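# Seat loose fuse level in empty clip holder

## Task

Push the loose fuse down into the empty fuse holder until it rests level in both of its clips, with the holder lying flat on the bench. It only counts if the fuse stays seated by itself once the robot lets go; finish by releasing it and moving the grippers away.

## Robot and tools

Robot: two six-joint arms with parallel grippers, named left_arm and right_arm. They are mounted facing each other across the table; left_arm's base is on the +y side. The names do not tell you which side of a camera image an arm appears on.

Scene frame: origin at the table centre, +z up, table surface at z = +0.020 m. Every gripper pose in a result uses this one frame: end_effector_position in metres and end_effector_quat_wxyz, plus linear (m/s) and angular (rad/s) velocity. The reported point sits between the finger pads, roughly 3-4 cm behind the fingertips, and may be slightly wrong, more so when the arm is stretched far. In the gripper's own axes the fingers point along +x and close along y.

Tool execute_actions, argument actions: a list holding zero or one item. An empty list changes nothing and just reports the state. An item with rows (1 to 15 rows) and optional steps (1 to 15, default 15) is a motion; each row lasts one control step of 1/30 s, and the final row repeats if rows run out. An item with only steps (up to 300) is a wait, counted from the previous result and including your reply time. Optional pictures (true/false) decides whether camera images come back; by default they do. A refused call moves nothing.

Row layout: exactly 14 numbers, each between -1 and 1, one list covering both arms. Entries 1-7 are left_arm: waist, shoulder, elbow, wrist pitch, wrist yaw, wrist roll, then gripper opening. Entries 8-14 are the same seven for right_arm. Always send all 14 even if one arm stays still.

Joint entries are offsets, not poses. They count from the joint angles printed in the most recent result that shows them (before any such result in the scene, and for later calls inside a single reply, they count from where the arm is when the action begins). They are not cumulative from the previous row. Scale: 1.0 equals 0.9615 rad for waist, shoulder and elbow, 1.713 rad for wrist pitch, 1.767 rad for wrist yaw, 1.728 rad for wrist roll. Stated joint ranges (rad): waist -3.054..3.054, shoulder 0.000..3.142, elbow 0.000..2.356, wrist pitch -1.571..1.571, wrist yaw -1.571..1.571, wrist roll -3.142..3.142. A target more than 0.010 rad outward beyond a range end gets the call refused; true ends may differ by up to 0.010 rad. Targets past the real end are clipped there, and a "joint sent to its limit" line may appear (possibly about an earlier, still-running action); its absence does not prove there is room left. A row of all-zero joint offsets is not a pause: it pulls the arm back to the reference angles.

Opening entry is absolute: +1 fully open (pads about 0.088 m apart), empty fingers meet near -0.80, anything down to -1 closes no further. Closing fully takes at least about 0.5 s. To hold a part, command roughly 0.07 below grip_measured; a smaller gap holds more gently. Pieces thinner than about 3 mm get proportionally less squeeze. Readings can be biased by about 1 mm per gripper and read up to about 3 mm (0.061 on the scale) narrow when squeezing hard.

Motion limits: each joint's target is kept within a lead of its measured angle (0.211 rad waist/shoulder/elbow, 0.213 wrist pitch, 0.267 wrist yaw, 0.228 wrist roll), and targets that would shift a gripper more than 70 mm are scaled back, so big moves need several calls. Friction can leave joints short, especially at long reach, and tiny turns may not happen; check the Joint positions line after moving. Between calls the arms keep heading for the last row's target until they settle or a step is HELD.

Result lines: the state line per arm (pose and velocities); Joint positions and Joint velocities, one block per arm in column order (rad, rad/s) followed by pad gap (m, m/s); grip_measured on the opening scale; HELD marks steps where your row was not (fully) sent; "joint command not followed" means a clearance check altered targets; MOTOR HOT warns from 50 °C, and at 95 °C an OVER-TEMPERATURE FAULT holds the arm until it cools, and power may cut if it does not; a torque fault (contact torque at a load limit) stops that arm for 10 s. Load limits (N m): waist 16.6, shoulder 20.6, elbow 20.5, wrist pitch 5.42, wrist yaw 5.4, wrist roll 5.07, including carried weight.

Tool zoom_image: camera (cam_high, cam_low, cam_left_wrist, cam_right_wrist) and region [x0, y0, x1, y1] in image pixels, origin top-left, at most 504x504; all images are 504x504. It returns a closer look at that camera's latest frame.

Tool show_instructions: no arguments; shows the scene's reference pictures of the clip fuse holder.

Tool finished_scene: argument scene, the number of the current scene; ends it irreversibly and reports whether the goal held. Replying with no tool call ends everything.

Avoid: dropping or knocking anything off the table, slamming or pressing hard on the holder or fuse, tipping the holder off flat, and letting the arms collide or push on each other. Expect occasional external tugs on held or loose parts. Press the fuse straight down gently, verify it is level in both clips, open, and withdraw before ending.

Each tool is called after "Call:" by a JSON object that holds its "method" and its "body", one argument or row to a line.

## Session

Call:
{"method": "execute_actions", "body": {
  "actions": []
}}

Scene clock: 0.00 s of 4306.00 s.
left_arm: end_effector_position=(+0.1804, +0.3821, +0.1683) grip_measured=+0.986 end_effector_quat_wxyz=(-0.403, +0.608, -0.486, -0.482) end_effector_velocity=(-0.001, +0.001, +0.001) end_effector_angular_velocity=(+0.006, +0.002, +0.020) | right_arm: end_effector_position=(-0.0036, -0.3093, +0.2961) grip_measured=+1.000 end_effector_quat_wxyz=(+0.714, +0.562, +0.299, +0.292) end_effector_velocity=(-0.000, +0.000, -0.002) end_effector_angular_velocity=(-0.012, -0.006, +0.005)
Joint positions: left_arm=[ 0.414  1.51   1.135 -1.019  0.12  -2.449  0.087] | right_arm=[0.86  0.373 0.173 0.008 1.025 1.545 0.088]
Joint velocities: left_arm=[-0.002 -0.002  0.002 -0.007 -0.007 -0.022 -0.   ] | right_arm=[-0.002 -0.002 -0.002 -0.007 -0.007 -0.007  0.   ]
Heat: left arm: hottest shoulder 29 °C (+0.0 °C/min); right arm: hottest shoulder 27 °C (+0.0 °C/min).

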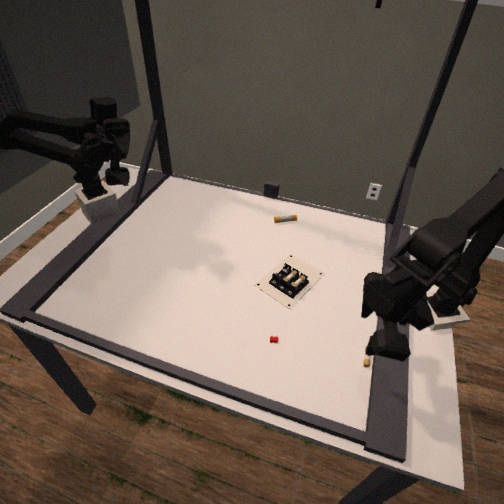

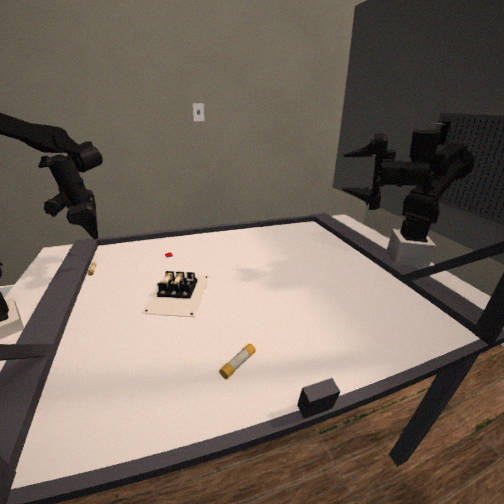

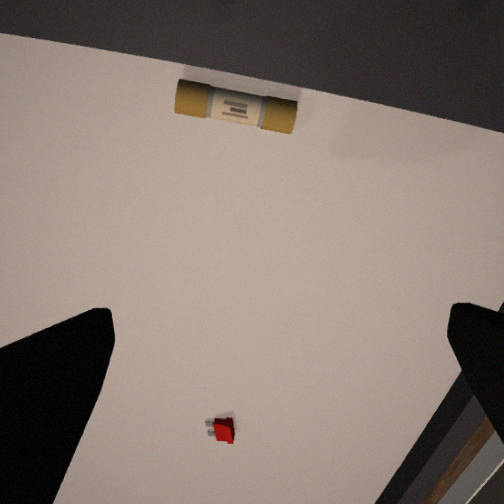

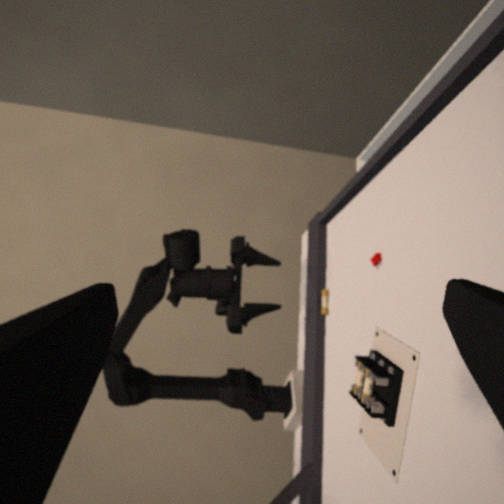

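Call:
{"method": "zoom_image", "body": {
  "camera": "cam_high",
  "region": [245, 245, 335, 315]
}}

Call:
{"method": "zoom_image", "body": {
  "camera": "cam_left_wrist",
  "region": [140, 40, 340, 170]
}}

Call:
{"method": "zoom_image", "body": {
  "camera": "cam_high",
  "region": [330, 310, 430, 400]
}}

Call:
{"method": "zoom_image", "body": {
  "camera": "cam_low",
  "region": [60, 235, 230, 330]
}}

Region (245, 245, 335, 315) of cam_high's 504x504 image, scaled by 5.600, with more detail than that image has.

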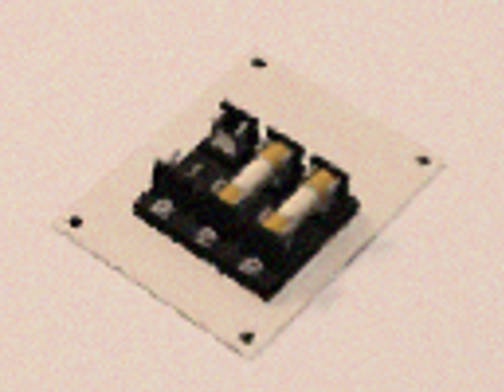

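Region (140, 40, 340, 170) of cam_left_wrist's 504x504 image, scaled by 2.520, with more detail than that image has; it fills the top 328 rows of this view, and the rest is white.

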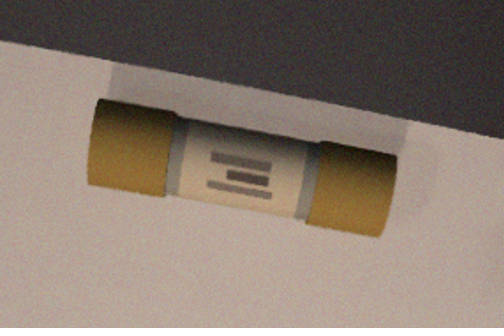

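Region (330, 310, 430, 400) of cam_high's 504x504 image, scaled by 5.040, with more detail than that image has; it fills the top 454 rows of this view, and the rest is white.

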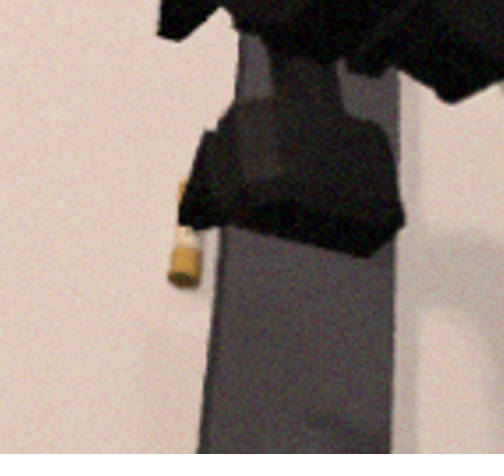

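Region (60, 235, 230, 330) of cam_low's 504x504 image, scaled by 2.965, with more detail than that image has; it fills the top 282 rows of this view, and the rest is white.

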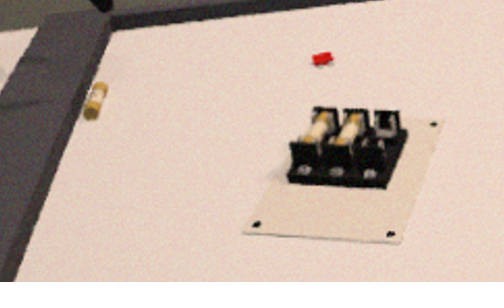

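Call:
{"method": "execute_actions", "body": {
  "actions": [
    {"rows": [[-0.002,0.004,-0.004,0.001,-0.002,0.003,1, 0,0,0,0,0,0,1],[-0.005,0.012,-0.009,0.003,-0.006,0.007,1, 0,0,0,0,0,0,1],[-0.009,0.022,-0.018,0.006,-0.01,0.013,1, 0,0,0,0,0,0,1],[-0.014,0.034,-0.027,0.009,-0.016,0.02,1, 0,0,0,0,0,0,1],[-0.019,0.047,-0.038,0.012,-0.022,0.028,1, 0,0,0,0,0,0,1],[-0.025,0.06,-0.048,0.016,-0.029,0.036,1, 0,0,0,0,0,0,1],[-0.03,0.073,-0.059,0.019,-0.035,0.044,1, 0,0,0,0,0,0,1],[-0.035,0.086,-0.069,0.023,-0.041,0.052,1, 0,0,0,0,0,0,1],[-0.041,0.1,-0.08,0.026,-0.047,0.06,1, 0,0,0,0,0,0,1],[-0.046,0.113,-0.09,0.03,-0.054,0.068,1, 0,0,0,0,0,0,1],[-0.051,0.124,-0.1,0.033,-0.059,0.076,1, 0,0,0,0,0,0,1],[-0.055,0.135,-0.108,0.035,-0.064,0.082,1, 0,0,0,0,0,0,1],[-0.058,0.142,-0.114,0.037,-0.0675,0.086,1, 0,0,0,0,0,0,1],[-0.0599,0.1463,-0.1174,0.0384,-0.0696,0.0889,1, 0,0,0,0,0,0,1]], "steps": 15}
  ],
  "pictures": false
}}

Call:
{"method": "execute_actions", "body": {
  "actions": [
    {"steps": 15}
  ]
}}

Scene clock: 120.50 s of 4306.00 s.
left_arm: end_effector_position=(+0.1696, +0.3937, +0.1107) grip_measured=+0.986 end_effector_quat_wxyz=(-0.489, +0.513, -0.496, -0.501) end_effector_velocity=(-0.038, +0.030, -0.089) end_effector_angular_velocity=(+0.295, +0.146, -0.213) | right_arm: end_effector_position=(-0.0036, -0.3093, +0.2961) grip_measured=+1.000 end_effector_quat_wxyz=(+0.714, +0.562, +0.299, +0.292) end_effector_velocity=(-0.003, +0.002, -0.002) end_effector_angular_velocity=(-0.023, -0.015, +0.026)
Joint positions: left_arm=[ 0.364  1.634  1.042 -0.962  0.012 -2.316  0.087] | right_arm=[0.86  0.373 0.173 0.008 1.025 1.545 0.088]
Joint velocities: left_arm=[-0.076  0.188 -0.168  0.051 -0.125  0.139 -0.   ] | right_arm=[ 0.002 -0.002 -0.002 -0.007 -0.022 -0.022  0.   ]
Heat: left arm: hottest shoulder 32 °C (+0.0 °C/min); right arm: hottest elbow 31 °C (+1.0 °C/min).
Steps of this call (steps 1 to 90: nothing new was sent; then 117.00 s passed at rest; steps 91 to 105: all 15 steps of this action). Readings (joint positions):
91: left_arm=[0.414 1.510 1.135 -1.019 0.120 -2.449] | right_arm=[0.860 0.373 0.173 0.008 1.025 1.545]
92: left_arm=[0.414 1.511 1.135 -1.019 0.119 -2.449] | right_arm=[0.860 0.373 0.173 0.008 1.025 1.545]
94: left_arm=[0.411 1.516 1.134 -1.014 0.110 -2.440] | right_arm=[0.860 0.373 0.173 0.008 1.025 1.545]
98: left_arm=[0.395 1.553 1.109 -0.994 0.075 -2.396] | right_arm=[0.860 0.373 0.173 0.008 1.025 1.545]
105: the state above

Scene clock: 121.00 s of 4306.00 s.
left_arm: end_effector_position=(+0.1688, +0.3951, +0.1061) grip_measured=+0.986 end_effector_quat_wxyz=(-0.498, +0.504, -0.497, -0.501) end_effector_velocity=(-0.001, +0.003, +0.000) end_effector_angular_velocity=(+0.010, +0.001, +0.010) | right_arm: end_effector_position=(-0.0036, -0.3093, +0.2961) grip_measured=+1.000 end_effector_quat_wxyz=(+0.714, +0.562, +0.299, +0.292) end_effector_velocity=(-0.002, +0.002, -0.000) end_effector_angular_velocity=(-0.018, -0.013, +0.021)
Joint positions: left_arm=[ 0.359  1.644  1.033 -0.955 -0.    -2.301  0.087] | right_arm=[0.86  0.373 0.173 0.008 1.025 1.545 0.088]
Joint velocities: left_arm=[ 0.002 -0.002 -0.002 -0.007 -0.007 -0.007  0.   ] | right_arm=[-0.002 -0.002  0.002 -0.007 -0.022 -0.022  0.   ]
Heat: left arm: hottest shoulder 32 °C (+0.0 °C/min); right arm: hottest elbow 31 °C (+1.0 °C/min).
Steps of this call (steps 1 to 15: the robot went on to your last target). Readings (joint positions):
1: left_arm=[0.362 1.639 1.037 -0.960 0.008 -2.312] | right_arm=[0.860 0.373 0.173 0.008 1.025 1.545]
2: left_arm=[0.361 1.642 1.035 -0.959 0.005 -2.309] | right_arm=[0.860 0.373 0.173 0.008 1.025 1.545]
4: left_arm=[0.360 1.644 1.033 -0.956 0.002 -2.305] | right_arm=[0.860 0.373 0.173 0.008 1.025 1.545]
8: left_arm=[0.360 1.644 1.033 -0.955 0.000 -2.302] | right_arm=[0.860 0.373 0.173 0.008 1.025 1.545]
15: the state above

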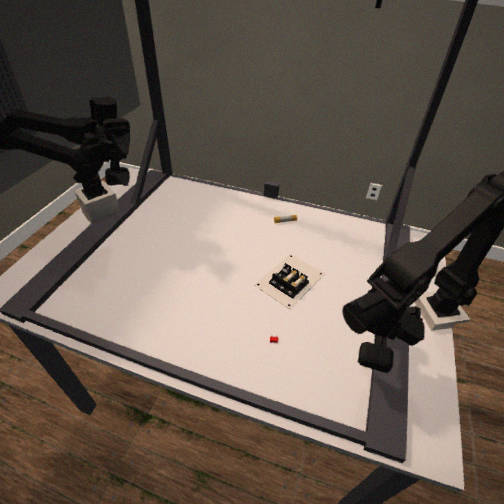

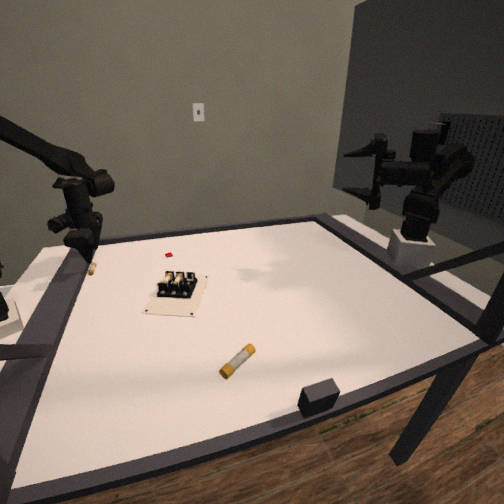

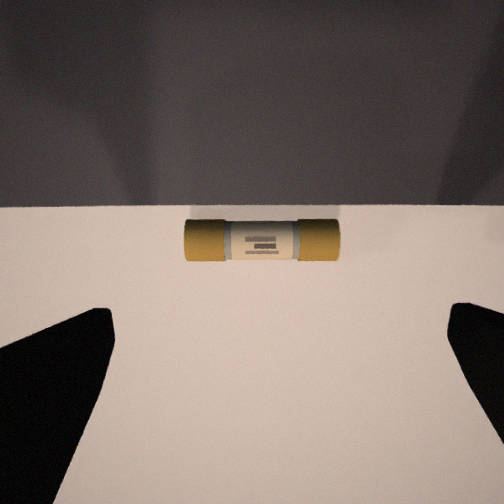

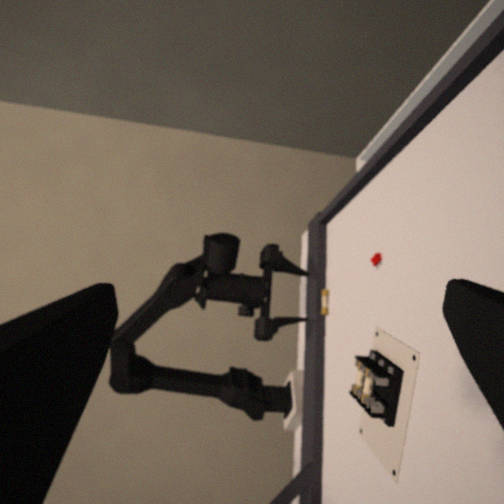

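Call:
{"method": "zoom_image", "body": {
  "camera": "cam_left_wrist",
  "region": [60, 190, 504, 360]
}}

Call:
{"method": "zoom_image", "body": {
  "camera": "cam_right_wrist",
  "region": [240, 230, 360, 350]
}}

Call:
{"method": "zoom_image", "body": {
  "camera": "cam_low",
  "region": [40, 200, 140, 290]
}}

Region (60, 190, 504, 360) of cam_left_wrist's 504x504 image, scaled by 1.135, with more detail than that image has; it fills the top 193 rows of this view, and the rest is white.

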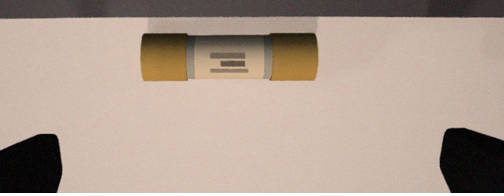

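Region (240, 230, 360, 350) of cam_right_wrist's 504x504 image, scaled by 4.200, with more detail than that image has.

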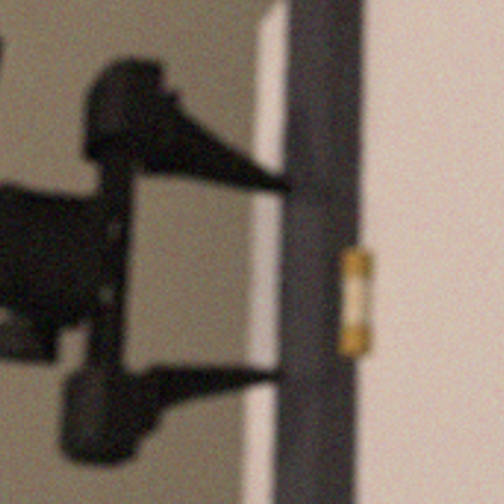

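Region (40, 200, 140, 290) of cam_low's 504x504 image, scaled by 5.040, with more detail than that image has; it fills the top 454 rows of this view, and the rest is white.

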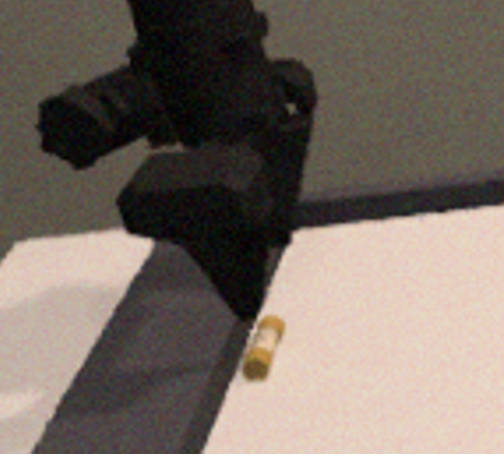

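Call:
{"method": "execute_actions", "body": {
  "actions": [
    {"rows": [[0.004,0.008,-0.015,0.004,0,0.004,0.95, 0,0,0,0,0,0,1],[0.006,0.011,-0.023,0.01,0,0.006,0.9, 0,0,0,0,0,0,1],[0.008,0.015,-0.033,0.017,0,0.008,0.85, 0,0,0,0,0,0,1],[0.01,0.019,-0.045,0.026,0,0.01,0.8, 0,0,0,0,0,0,1],[0.0115,0.024,-0.058,0.036,0,0.012,0.75, 0,0,0,0,0,0,1],[0.0122,0.029,-0.071,0.046,0,0.0135,0.7, 0,0,0,0,0,0,1],[0.0122,0.034,-0.084,0.055,0,0.0146,0.65, 0,0,0,0,0,0,1],[0.0122,0.039,-0.097,0.065,0,0.0146,0.62, 0,0,0,0,0,0,1],[0.0122,0.044,-0.11,0.075,0,0.0146,0.62, 0,0,0,0,0,0,1],[0.0122,0.0485,-0.122,0.085,0,0.0146,0.62, 0,0,0,0,0,0,1],[0.0122,0.053,-0.134,0.093,0,0.0146,0.62, 0,0,0,0,0,0,1],[0.0122,0.0565,-0.144,0.101,0,0.0146,0.62, 0,0,0,0,0,0,1],[0.0122,0.059,-0.151,0.106,0,0.0146,0.62, 0,0,0,0,0,0,1],[0.0122,0.0607,-0.1552,0.1092,0,0.0146,0.62, 0,0,0,0,0,0,1]], "steps": 15}
  ],
  "pictures": false
}}

Call:
{"method": "execute_actions", "body": {
  "actions": [
    {"steps": 15}
  ]
}}

Call:
{"method": "zoom_image", "body": {
  "camera": "cam_right_wrist",
  "region": [280, 265, 350, 335]
}}

Call:
{"method": "zoom_image", "body": {
  "camera": "cam_left_wrist",
  "region": [110, 240, 450, 400]
}}

Scene clock: 194.67 s of 4306.00 s.
left_arm: end_effector_position=(+0.1637, +0.4027, +0.0653) grip_measured=+0.630 end_effector_quat_wxyz=(-0.500, +0.498, -0.500, -0.501) end_effector_velocity=(-0.027, +0.028, -0.059) end_effector_angular_velocity=(+0.088, +0.069, -0.005) | right_arm: end_effector_position=(-0.0036, -0.3093, +0.2961) grip_measured=+1.000 end_effector_quat_wxyz=(+0.714, +0.562, +0.299, +0.292) end_effector_velocity=(+0.001, -0.001, -0.001) end_effector_angular_velocity=(-0.002, +0.002, -0.010)
Joint positions: left_arm=[ 0.368  1.692  0.906 -0.789 -0.    -2.282  0.07 ] | right_arm=[0.86  0.373 0.173 0.008 1.025 1.545 0.088]
Joint velocities: left_arm=[ 0.002  0.076 -0.188  0.154 -0.022  0.007 -0.004] | right_arm=[-0.002 -0.002 -0.002 -0.007  0.007  0.007  0.   ]
Heat: left arm: hottest shoulder 32 °C (+0.0 °C/min); right arm: hottest elbow 32 °C (+1.0 °C/min).
Steps of this call (steps 1 to 15: the robot went on to your last target; steps 16 to 90: nothing new was sent; then 70.17 s passed at rest; steps 91 to 105: all 15 steps of this action). Readings (joint positions):
91: left_arm=[0.359 1.644 1.033 -0.954 -0.000 -2.301] | right_arm=[0.860 0.373 0.173 0.008 1.025 1.545]
92: left_arm=[0.359 1.644 1.031 -0.951 -0.000 -2.300] | right_arm=[0.860 0.373 0.173 0.008 1.025 1.545]
94: left_arm=[0.361 1.646 1.022 -0.935 -0.000 -2.296] | right_arm=[0.860 0.373 0.173 0.008 1.025 1.545]
98: left_arm=[0.367 1.661 0.982 -0.883 -0.000 -2.286] | right_arm=[0.860 0.373 0.173 0.008 1.025 1.545]
105: the state above

Scene clock: 195.17 s of 4306.00 s.
left_arm: end_effector_position=(+0.1635, +0.4028, +0.0620) grip_measured=+0.623 end_effector_quat_wxyz=(-0.500, +0.500, -0.500, -0.500) end_effector_velocity=(-0.001, +0.002, +0.000) end_effector_angular_velocity=(+0.010, +0.001, +0.005) | right_arm: end_effector_position=(-0.0036, -0.3093, +0.2961) grip_measured=+1.000 end_effector_quat_wxyz=(+0.714, +0.562, +0.299, +0.292) end_effector_velocity=(-0.000, +0.001, +0.000) end_effector_angular_velocity=(-0.008, -0.013, +0.007)
Joint positions: left_arm=[ 0.368  1.696  0.895 -0.77  -0.    -2.282  0.07 ] | right_arm=[0.86  0.373 0.173 0.008 1.025 1.545 0.088]
Joint velocities: left_arm=[-0.002 -0.002 -0.002 -0.007 -0.007 -0.007 -0.   ] | right_arm=[-0.002 -0.002 -0.002  0.007 -0.007 -0.022  0.   ]
Heat: left arm: hottest shoulder 32 °C (+0.0 °C/min); right arm: hottest elbow 32 °C (+1.0 °C/min).
Steps of this call (steps 1 to 15: the robot went on to your last target). Readings (joint positions):
1: left_arm=[0.368 1.694 0.901 -0.783 -0.000 -2.282] | right_arm=[0.860 0.373 0.173 0.008 1.025 1.545]
2: left_arm=[0.368 1.695 0.898 -0.779 -0.000 -2.282] | right_arm=[0.860 0.373 0.173 0.008 1.025 1.545]
4: left_arm=[0.368 1.696 0.895 -0.774 -0.000 -2.282] | right_arm=[0.860 0.373 0.173 0.008 1.025 1.545]
8: left_arm=[0.368 1.696 0.895 -0.771 -0.000 -2.282] | right_arm=[0.860 0.373 0.173 0.008 1.025 1.545]
15: the state above

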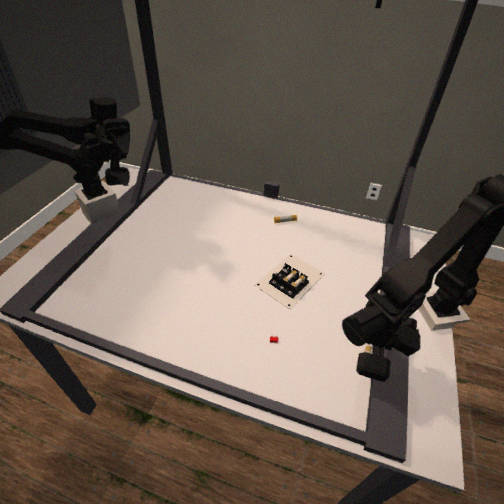

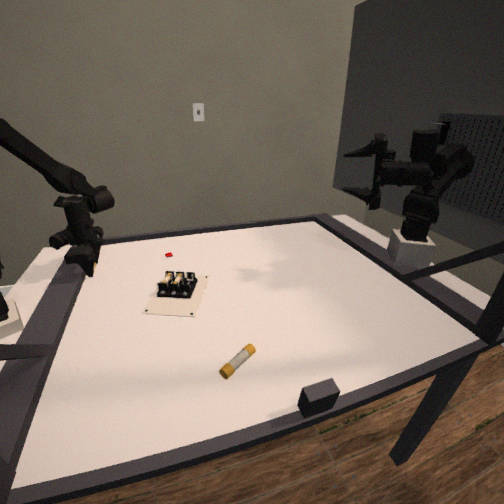

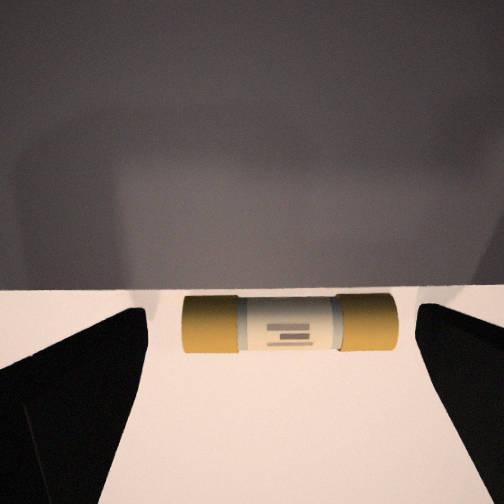

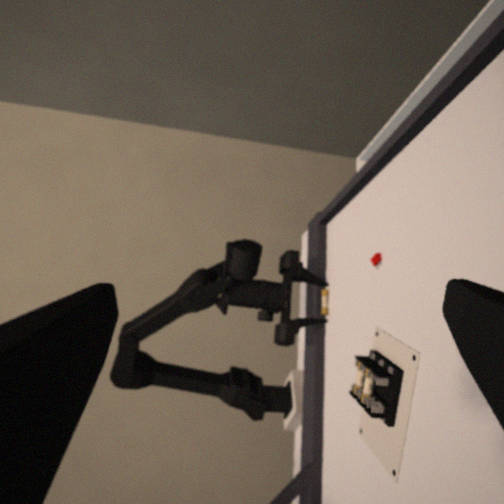

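Region (280, 265, 350, 335) of cam_right_wrist's 504x504 image, scaled by 7.200, with more detail than that image has.

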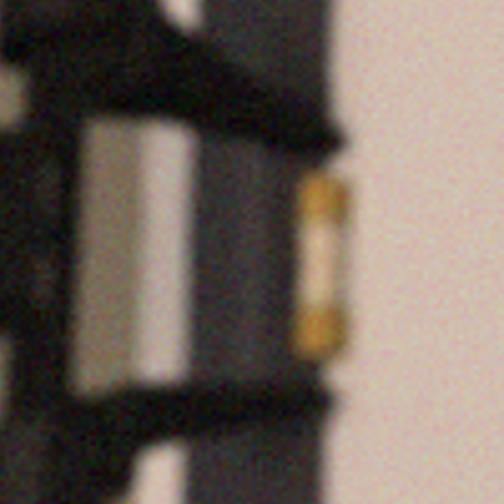

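Region (110, 240, 450, 400) of cam_left_wrist's 504x504 image, scaled by 1.482, with more detail than that image has; it fills the top 237 rows of this view, and the rest is white.

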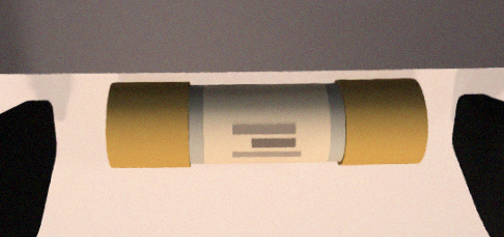

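Call:
{"method": "execute_actions", "body": {
  "actions": [
    {"rows": [[0,0,0,0,0,0,0.54, 0,0,0,0,0,0,1],[0,0,0,0,0,0,0.46, 0,0,0,0,0,0,1],[0,0,0,0,0,0,0.4, 0,0,0,0,0,0,1],[0,0,0,0,0,0,0.36, 0,0,0,0,0,0,1],[0,0,0,0,0,0,0.33, 0,0,0,0,0,0,1],[0,0,0,0,0,0,0.3, 0,0,0,0,0,0,1],[0,0,0,0,0,0,0.27, 0,0,0,0,0,0,1],[0,0,0,0,0,0,0.245, 0,0,0,0,0,0,1],[0,0,0,0,0,0,0.22, 0,0,0,0,0,0,1],[0,0,0,0,0,0,0.195, 0,0,0,0,0,0,1],[0,0,0,0,0,0,0.17, 0,0,0,0,0,0,1],[0,0,0,0,0,0,0.15, 0,0,0,0,0,0,1],[0,0,0,0,0,0,0.13, 0,0,0,0,0,0,1],[0,0,0,0,0,0,0.11, 0,0,0,0,0,0,1]], "steps": 15}
  ],
  "pictures": false
}}

Call:
{"method": "execute_actions", "body": {
  "actions": [
    {"steps": 8}
  ]
}}

Call:
{"method": "zoom_image", "body": {
  "camera": "cam_left_wrist",
  "region": [130, 260, 430, 390]
}}

Scene clock: 218.57 s of 4306.00 s.
left_arm: end_effector_position=(+0.1635, +0.4028, +0.0620) grip_measured=+0.175 end_effector_quat_wxyz=(-0.500, +0.500, -0.500, -0.500) end_effector_velocity=(-0.003, -0.000, +0.001) end_effector_angular_velocity=(-0.004, +0.007, +0.005) | right_arm: end_effector_position=(-0.0036, -0.3093, +0.2961) grip_measured=+1.000 end_effector_quat_wxyz=(+0.714, +0.562, +0.299, +0.292) end_effector_velocity=(-0.002, +0.001, -0.004) end_effector_angular_velocity=(-0.027, -0.016, +0.021)
Joint positions: left_arm=[ 0.368  1.696  0.895 -0.77  -0.    -2.282  0.048] | right_arm=[0.86  0.373 0.173 0.008 1.025 1.545 0.088]
Joint velocities: left_arm=[-0.002 -0.007 -0.002 -0.007  0.007 -0.007  0.   ] | right_arm=[-0.002 -0.002 -0.007 -0.007 -0.022 -0.022  0.   ]
Heat: left arm: hottest shoulder 31 °C (-1.0 °C/min); right arm: hottest elbow 32 °C (+0.0 °C/min).
Steps of this call (steps 1 to 15: the robot went on to your last target; steps 16 to 90: nothing new was sent; then 19.90 s passed at rest; steps 91 to 105: all 15 steps of this action). Readings (joint positions):
91: left_arm=[0.368 1.696 0.895 -0.770 -0.000 -2.282] | right_arm=[0.860 0.373 0.173 0.008 1.025 1.545]
92: left_arm=[0.368 1.696 0.895 -0.770 -0.000 -2.282] | right_arm=[0.860 0.373 0.173 0.008 1.025 1.545]
94: left_arm=[0.368 1.696 0.895 -0.770 -0.000 -2.282] | right_arm=[0.860 0.373 0.173 0.008 1.025 1.545]
98: left_arm=[0.368 1.696 0.895 -0.770 -0.000 -2.282] | right_arm=[0.860 0.373 0.173 0.008 1.025 1.545]
105: the state above

Scene clock: 218.83 s of 4306.00 s.
left_arm: end_effector_position=(+0.1635, +0.4028, +0.0620) grip_measured=+0.175 end_effector_quat_wxyz=(-0.500, +0.500, -0.500, -0.500) end_effector_velocity=(-0.003, +0.000, -0.001) end_effector_angular_velocity=(+0.002, +0.014, +0.005) | right_arm: end_effector_position=(-0.0036, -0.3093, +0.2961) grip_measured=+1.000 end_effector_quat_wxyz=(+0.714, +0.562, +0.299, +0.292) end_effector_velocity=(-0.000, -0.000, -0.001) end_effector_angular_velocity=(+0.002, +0.006, +0.004)
Joint positions: left_arm=[ 0.368  1.696  0.895 -0.77  -0.    -2.282  0.048] | right_arm=[0.86  0.373 0.173 0.008 1.025 1.545 0.088]
Joint velocities: left_arm=[-0.002  0.002 -0.002 -0.007  0.007 -0.007 -0.   ] | right_arm=[-0.002 -0.007 -0.002 -0.007 -0.007  0.007  0.   ]
Heat: left arm: hottest shoulder 31 °C (-1.0 °C/min); right arm: hottest elbow 32 °C (+0.0 °C/min).
Steps of this call (steps 1 to 8: the robot went on to your last target). Readings (joint positions):
1: left_arm=[0.368 1.696 0.895 -0.770 -0.000 -2.282] | right_arm=[0.860 0.373 0.173 0.008 1.025 1.545]
2: left_arm=[0.368 1.696 0.895 -0.770 -0.000 -2.282] | right_arm=[0.860 0.373 0.173 0.008 1.025 1.545]
4: left_arm=[0.368 1.696 0.895 -0.770 -0.000 -2.282] | right_arm=[0.860 0.373 0.173 0.008 1.025 1.545]
8: the state above

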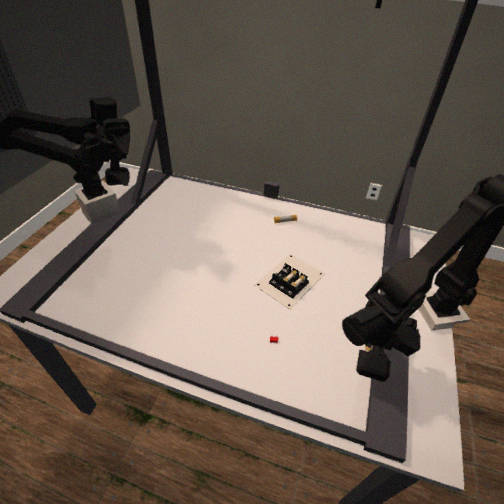

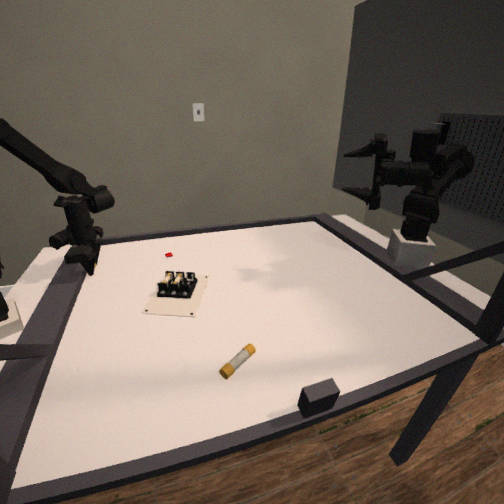

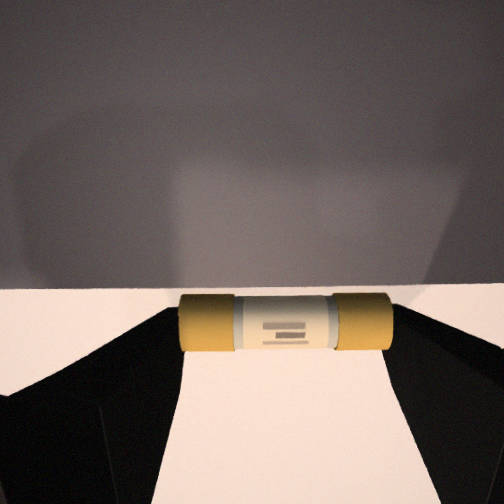

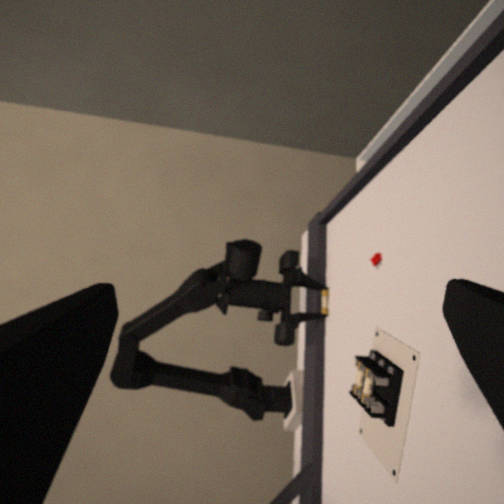

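Region (130, 260, 430, 390) of cam_left_wrist's 504x504 image, scaled by 1.680, with more detail than that image has; it fills the top 218 rows of this view, and the rest is white.

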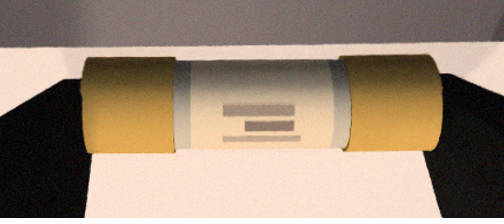

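Call:
{"method": "execute_actions", "body": {
  "actions": [
    {"rows": [[0,0,0.007,-0.0006,0,-0.001,0.1, 0,0,0,0,0,0,1],[-0.003,0,0.016,-0.0035,0,-0.003,0.1, 0,0,0,0,0,0,1],[-0.009,0.003,0.022,-0.0064,0,-0.0055,0.1, 0,0,0,0,0,0,1],[-0.017,0.006,0.03,-0.0106,0,-0.0074,0.1, 0,0,0,0,0,0,1],[-0.027,0.0105,0.041,-0.0159,0,-0.0099,0.1, 0,0,0,0,0,0,1],[-0.0378,0.0122,0.054,-0.0222,0,-0.0129,0.1, 0,0,0,0,0,0,1],[-0.05,0.0145,0.0695,-0.0296,0,-0.0164,0.1, 0,0,0,0,0,0,1],[-0.0643,0.0173,0.087,-0.0379,0,-0.0204,0.1, 0,0,0,0,0,0,1],[-0.08,0.0208,0.107,-0.0471,0,-0.0248,0.1, 0,0,0,0,0,0,1],[-0.0973,0.025,0.1287,-0.057,0,-0.0297,0.1, 0,0,0,0,0,0,1],[-0.116,0.03,0.1526,-0.0675,0,-0.035,0.1, 0,0,0,0,0,0,1],[-0.1363,0.036,0.1784,-0.0787,0,-0.0408,0.1, 0,0,0,0,0,0,1],[-0.158,0.043,0.206,-0.0903,0,-0.047,0.1, 0,0,0,0,0,0,1],[-0.1806,0.051,0.2355,-0.1023,0,-0.0534,0.1, 0,0,0,0,0,0,1],[-0.2045,0.0603,0.2666,-0.1145,0,-0.06,0.1, 0,0,0,0,0,0,1]], "steps": 15}
  ],
  "pictures": false
}}

Call:
{"method": "execute_actions", "body": {
  "actions": [
    {"rows": [[-0.085,0.0382,0.1176,-0.0492,0,-0.0294,0.1, 0,0,0,0,0,0,1],[-0.1107,0.0499,0.1516,-0.0618,0,-0.0367,0.1, 0,0,0,0,0,0,1],[-0.1372,0.0628,0.1867,-0.0742,0,-0.0442,0.1, 0,0,0,0,0,0,1],[-0.1642,0.077,0.2228,-0.0865,0,-0.0518,0.1, 0,0,0,0,0,0,1],[-0.1917,0.0926,0.2601,-0.0987,0,-0.0597,0.1, 0,0,0,0,0,0,1],[-0.2195,0.1093,0.2979,-0.1105,0,-0.0675,0.1, 0,0,0,0,0,0,1],[-0.2477,0.1274,0.3364,-0.1221,0,-0.0755,0.1, 0,0,0,0,0,0,1],[-0.2757,0.1464,0.3752,-0.1331,0,-0.0835,0.1, 0,0,0,0,0,0,1],[-0.3039,0.1666,0.4143,-0.1438,0,-0.0915,0.1, 0,0,0,0,0,0,1],[-0.3317,0.1876,0.4532,-0.1538,0,-0.0993,0.1, 0,0,0,0,0,0,1],[-0.3592,0.2094,0.4922,-0.1634,0,-0.1072,0.1, 0,0,0,0,0,0,1],[-0.3862,0.2319,0.5306,-0.1724,0,-0.1148,0.1, 0,0,0,0,0,0,1],[-0.4127,0.2548,0.5684,-0.1807,0,-0.1223,0.1, 0,0,0,0,0,0,1],[-0.4384,0.278,0.6055,-0.1885,0,-0.1296,0.1, 0,0,0,0,0,0,1],[-0.4632,0.3013,0.6415,-0.1957,0,-0.1367,0.1, 0,0,0,0,0,0,1]], "steps": 15}
  ],
  "pictures": false
}}

Call:
{"method": "execute_actions", "body": {
  "actions": [
    {"rows": [[-0.0906,0.0881,0.1377,-0.0308,0,-0.0316,0.1, 0,0,0,0,0,0,1],[-0.1133,0.1109,0.1711,-0.0368,0,-0.0381,0.1, 0,0,0,0,0,0,1],[-0.1349,0.1332,0.203,-0.0421,0,-0.0442,0.1, 0,0,0,0,0,0,1],[-0.1551,0.1548,0.233,-0.0469,0,-0.0499,0.1, 0,0,0,0,0,0,1],[-0.1739,0.1752,0.261,-0.0511,0,-0.0553,0.1, 0,0,0,0,0,0,1],[-0.1912,0.1945,0.287,-0.0549,0,-0.0602,0.1, 0,0,0,0,0,0,1],[-0.2069,0.2124,0.3107,-0.0581,0,-0.0646,0.1, 0,0,0,0,0,0,1],[-0.221,0.2286,0.332,-0.061,0,-0.0686,0.1, 0,0,0,0,0,0,1],[-0.2334,0.2432,0.3506,-0.0633,0,-0.0721,0.1, 0,0,0,0,0,0,1],[-0.2439,0.2556,0.3665,-0.0652,0,-0.0751,0.1, 0,0,0,0,0,0,1],[-0.2526,0.2661,0.3799,-0.0668,0,-0.0776,0.1, 0,0,0,0,0,0,1],[-0.2594,0.2744,0.3903,-0.068,0,-0.0795,0.1, 0,0,0,0,0,0,1],[-0.2642,0.2803,0.3976,-0.0689,0,-0.0809,0.1, 0,0,0,0,0,0,1],[-0.2672,0.284,0.4022,-0.0693,0,-0.0817,0.1, 0,0,0,0,0,0,1],[-0.2682,0.2852,0.4037,-0.0695,0,-0.082,0.1, 0,0,0,0,0,0,1]], "steps": 15}
  ],
  "pictures": false
}}

Call:
{"method": "execute_actions", "body": {
  "actions": [
    {"steps": 15}
  ]
}}

Scene clock: 325.30 s of 4306.00 s.
left_arm: end_effector_position=(+0.1537, +0.3580, +0.0923) grip_measured=+0.175 end_effector_quat_wxyz=(-0.517, +0.481, -0.516, -0.484) end_effector_velocity=(-0.055, -0.206, +0.128) end_effector_angular_velocity=(-0.015, -0.024, -0.298) | right_arm: end_effector_position=(-0.0036, -0.3093, +0.2961) grip_measured=+1.000 end_effector_quat_wxyz=(+0.714, +0.562, +0.299, +0.292) end_effector_velocity=(-0.000, -0.000, -0.001) end_effector_angular_velocity=(-0.008, -0.005, +0.005)
Joint positions: left_arm=[ 0.229  1.729  1.07  -0.916 -0.    -2.354  0.048] | right_arm=[0.86  0.373 0.173 0.008 1.025 1.545 0.088]
Joint velocities: left_arm=[-0.613  0.198  0.789 -0.564 -0.007 -0.315  0.   ] | right_arm=[-0.002 -0.007 -0.002 -0.007 -0.007 -0.007  0.   ]
Heat: left arm: hottest shoulder 33 °C (+1.0 °C/min); right arm: hottest elbow 33 °C (+1.0 °C/min).
Steps of this call (steps 1 to 15: the robot went on to your last target; steps 16 to 90: nothing new was sent; then 102.97 s passed at rest; steps 91 to 105: all 15 steps of this action). Readings (joint positions):
91: left_arm=[0.368 1.696 0.895 -0.770 -0.000 -2.282] | right_arm=[0.860 0.373 0.173 0.008 1.025 1.545]
92: left_arm=[0.368 1.696 0.895 -0.770 -0.000 -2.282] | right_arm=[0.860 0.373 0.173 0.008 1.025 1.545]
94: left_arm=[0.366 1.696 0.899 -0.776 -0.000 -2.283] | right_arm=[0.860 0.373 0.173 0.008 1.025 1.545]
98: left_arm=[0.338 1.701 0.930 -0.807 -0.000 -2.298] | right_arm=[0.860 0.373 0.173 0.008 1.025 1.545]
105: the state above

Scene clock: 325.80 s of 4306.00 s.
left_arm: end_effector_position=(+0.0846, +0.2312, +0.1467) grip_measured=+0.175 end_effector_quat_wxyz=(-0.559, +0.431, -0.557, -0.438) end_effector_velocity=(-0.206, -0.261, +0.047) end_effector_angular_velocity=(-0.036, -0.009, -0.376) | right_arm: end_effector_position=(-0.0036, -0.3093, +0.2961) grip_measured=+1.000 end_effector_quat_wxyz=(+0.714, +0.562, +0.299, +0.292) end_effector_velocity=(+0.002, -0.002, -0.001) end_effector_angular_velocity=(-0.011, -0.009, -0.014)
Joint positions: left_arm=[-0.149  1.955  1.586 -1.212 -0.    -2.553  0.048] | right_arm=[0.86  0.373 0.173 0.008 1.025 1.545 0.088]
Joint velocities: left_arm=[-0.764  0.632  1.072 -0.403  0.007 -0.388 -0.   ] | right_arm=[-0.007 -0.002 -0.002 -0.007  0.007 -0.007  0.   ]
Heat: left arm: hottest shoulder 33 °C (+1.0 °C/min); right arm: hottest elbow 33 °C (+1.0 °C/min).
Steps of this call (steps 1 to 15: all 15 steps of this action). Readings (joint positions):
1: left_arm=[0.208 1.737 1.098 -0.938 -0.000 -2.366] | right_arm=[0.860 0.373 0.173 0.008 1.025 1.545]
2: left_arm=[0.186 1.746 1.128 -0.962 -0.000 -2.380] | right_arm=[0.860 0.373 0.173 0.008 1.025 1.545]
4: left_arm=[0.138 1.767 1.190 -1.007 -0.000 -2.405] | right_arm=[0.860 0.373 0.173 0.008 1.025 1.545]
8: left_arm=[0.036 1.822 1.328 -1.091 -0.000 -2.459] | right_arm=[0.860 0.373 0.173 0.008 1.025 1.545]
15: the state above

Scene clock: 326.30 s of 4306.00 s.
left_arm: end_effector_position=(+0.0005, +0.1536, +0.1404) grip_measured=+0.175 end_effector_quat_wxyz=(-0.586, +0.394, -0.580, -0.406) end_effector_velocity=(-0.061, -0.038, -0.018) end_effector_angular_velocity=(+0.016, +0.007, -0.068) | right_arm: end_effector_position=(-0.0036, -0.3093, +0.2961) grip_measured=+1.000 end_effector_quat_wxyz=(+0.714, +0.562, +0.299, +0.292) end_effector_velocity=(-0.000, +0.001, -0.000) end_effector_angular_velocity=(+0.007, +0.008, +0.004)
Joint positions: left_arm=[-0.4    2.207  1.942 -1.324 -0.    -2.682  0.048] | right_arm=[0.86  0.373 0.173 0.008 1.025 1.545 0.088]
Joint velocities: left_arm=[-0.149  0.168  0.203 -0.051  0.007 -0.081 -0.   ] | right_arm=[-0.002  0.002 -0.002  0.007 -0.007  0.007  0.   ]
Heat: left arm: hottest shoulder 33 °C (+1.0 °C/min); right arm: hottest elbow 33 °C (+1.0 °C/min).
Steps of this call (steps 1 to 15: all 15 steps of this action). Readings (joint positions):
1: left_arm=[-0.174 1.976 1.621 -1.226 -0.000 -2.566] | right_arm=[0.860 0.373 0.173 0.008 1.025 1.545]
2: left_arm=[-0.198 1.997 1.655 -1.240 -0.000 -2.580] | right_arm=[0.860 0.373 0.173 0.008 1.025 1.545]
4: left_arm=[-0.243 2.040 1.720 -1.264 -0.000 -2.604] | right_arm=[0.860 0.373 0.173 0.008 1.025 1.545]
8: left_arm=[-0.321 2.120 1.832 -1.297 -0.000 -2.644] | right_arm=[0.860 0.373 0.173 0.008 1.025 1.545]
15: the state above

Scene clock: 326.80 s of 4306.00 s.
left_arm: end_effector_position=(-0.0025, +0.1506, +0.1402) grip_measured=+0.175 end_effector_quat_wxyz=(-0.586, +0.395, -0.580, -0.405) end_effector_velocity=(-0.000, +0.004, -0.000) end_effector_angular_velocity=(+0.021, +0.009, +0.010) | right_arm: end_effector_position=(-0.0036, -0.3093, +0.2961) grip_measured=+1.000 end_effector_quat_wxyz=(+0.714, +0.562, +0.299, +0.292) end_effector_velocity=(+0.001, -0.000, -0.004) end_effector_angular_velocity=(-0.017, -0.008, +0.001)
Joint positions: left_arm=[-0.407  2.218  1.96  -1.329 -0.    -2.689  0.048] | right_arm=[0.86  0.373 0.173 0.008 1.025 1.545 0.088]
Joint velocities: left_arm=[ 0.002  0.002  0.002 -0.022  0.007 -0.007 -0.   ] | right_arm=[-0.007 -0.002 -0.007 -0.007 -0.007 -0.007  0.   ]
Heat: left arm: hottest shoulder 33 °C (+1.0 °C/min); right arm: hottest elbow 33 °C (+1.0 °C/min).
Steps of this call (steps 1 to 15: the robot went on to your last target). Readings (joint positions):
1: left_arm=[-0.404 2.212 1.948 -1.326 -0.000 -2.685] | right_arm=[0.860 0.373 0.173 0.008 1.025 1.545]
2: left_arm=[-0.406 2.215 1.951 -1.327 -0.000 -2.686] | right_arm=[0.860 0.373 0.173 0.008 1.025 1.545]
4: left_arm=[-0.407 2.218 1.955 -1.328 -0.000 -2.687] | right_arm=[0.860 0.373 0.173 0.008 1.025 1.545]
8: left_arm=[-0.407 2.218 1.960 -1.329 -0.000 -2.689] | right_arm=[0.860 0.373 0.173 0.008 1.025 1.545]
15: the state above

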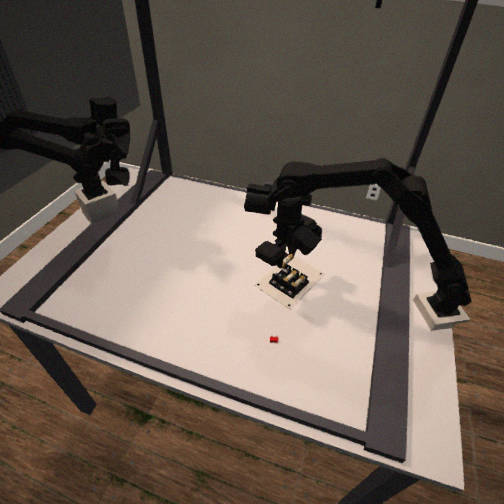

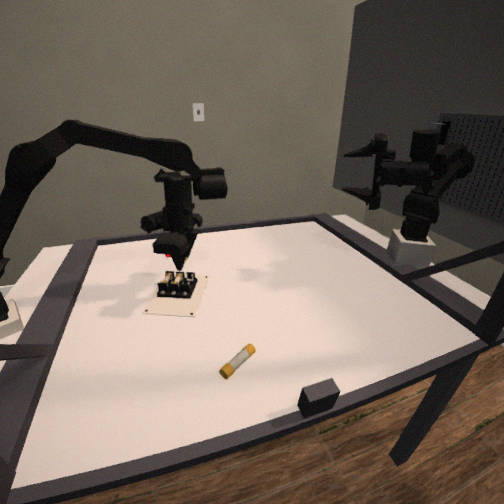

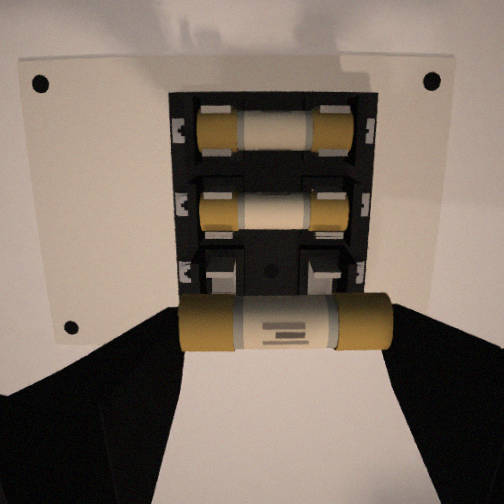

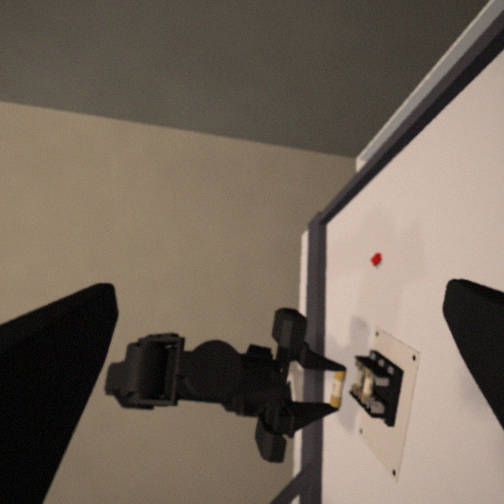

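Call:
{"method": "execute_actions", "body": {
  "actions": []
}}

Scene clock: 359.07 s of 4306.00 s.
left_arm: end_effector_position=(-0.0025, +0.1506, +0.1401) grip_measured=+0.175 end_effector_quat_wxyz=(-0.586, +0.395, -0.580, -0.405) end_effector_velocity=(-0.000, +0.002, +0.002) end_effector_angular_velocity=(+0.003, -0.007, +0.005) | right_arm: end_effector_position=(-0.0036, -0.3093, +0.2961) grip_measured=+1.000 end_effector_quat_wxyz=(+0.714, +0.562, +0.299, +0.292) end_effector_velocity=(-0.001, +0.002, -0.003) end_effector_angular_velocity=(+0.001, +0.009, +0.014)
Joint positions: left_arm=[-0.407  2.219  1.96  -1.329 -0.    -2.689  0.048] | right_arm=[0.86  0.373 0.173 0.008 1.025 1.545 0.088]
Joint velocities: left_arm=[-0.002 -0.007 -0.002 -0.007 -0.007 -0.007 -0.   ] | right_arm=[-0.007  0.002 -0.007  0.007 -0.022  0.007  0.   ]
Heat: left arm: hottest shoulder 37 °C (+4.1 °C/min); right arm: hottest elbow 33 °C (+0.0 °C/min).
Steps of this call (steps 1 to 15: the robot went on to your last target; steps 16 to 90: nothing new was sent; then 29.27 s passed at rest). Readings (joint positions):
1: left_arm=[-0.407 2.219 1.960 -1.329 -0.000 -2.689] | right_arm=[0.860 0.373 0.173 0.008 1.025 1.545]
2: left_arm=[-0.407 2.219 1.960 -1.329 -0.000 -2.689] | right_arm=[0.860 0.373 0.173 0.008 1.025 1.545]
4: left_arm=[-0.407 2.219 1.960 -1.329 -0.000 -2.689] | right_arm=[0.860 0.373 0.173 0.008 1.025 1.545]
8: left_arm=[-0.407 2.219 1.960 -1.329 -0.000 -2.689] | right_arm=[0.860 0.373 0.173 0.008 1.025 1.545]
90: the state above
All arms were judged still, so your last target was given up. Only a new action makes them travel on or press farther. Fingers that are still opening or closing keep moving.

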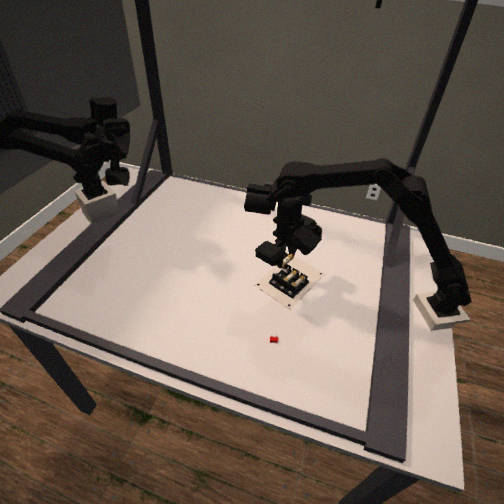

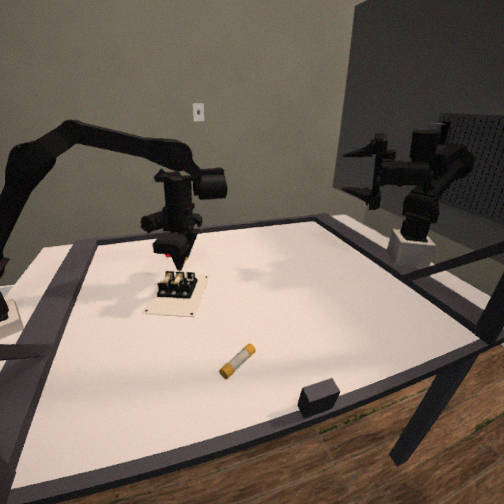

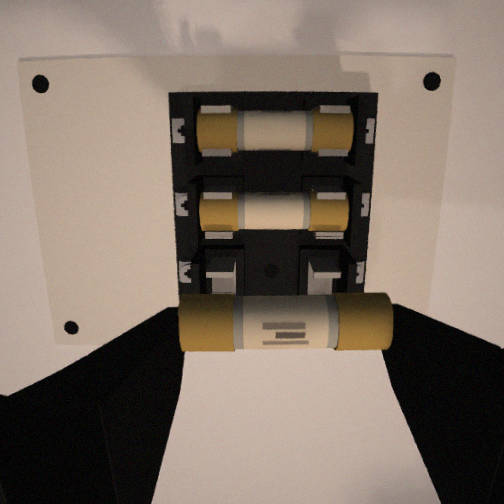

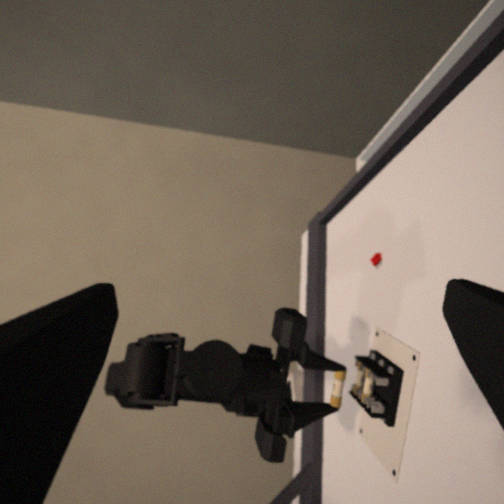

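Call:
{"method": "zoom_image", "body": {
  "camera": "cam_left_wrist",
  "region": [160, 80, 400, 320]
}}

Region (160, 80, 400, 320) of cam_left_wrist's 504x504 image, scaled by 2.100, with more detail than that image has.

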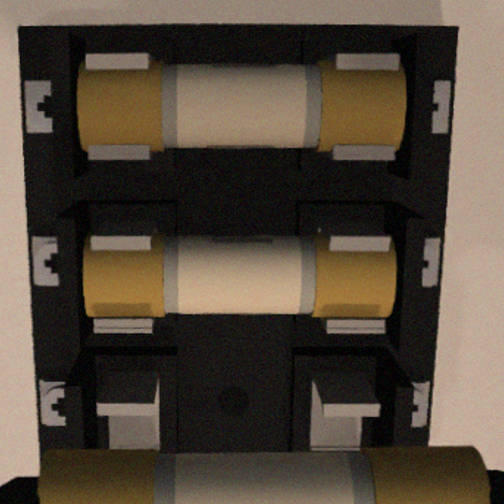

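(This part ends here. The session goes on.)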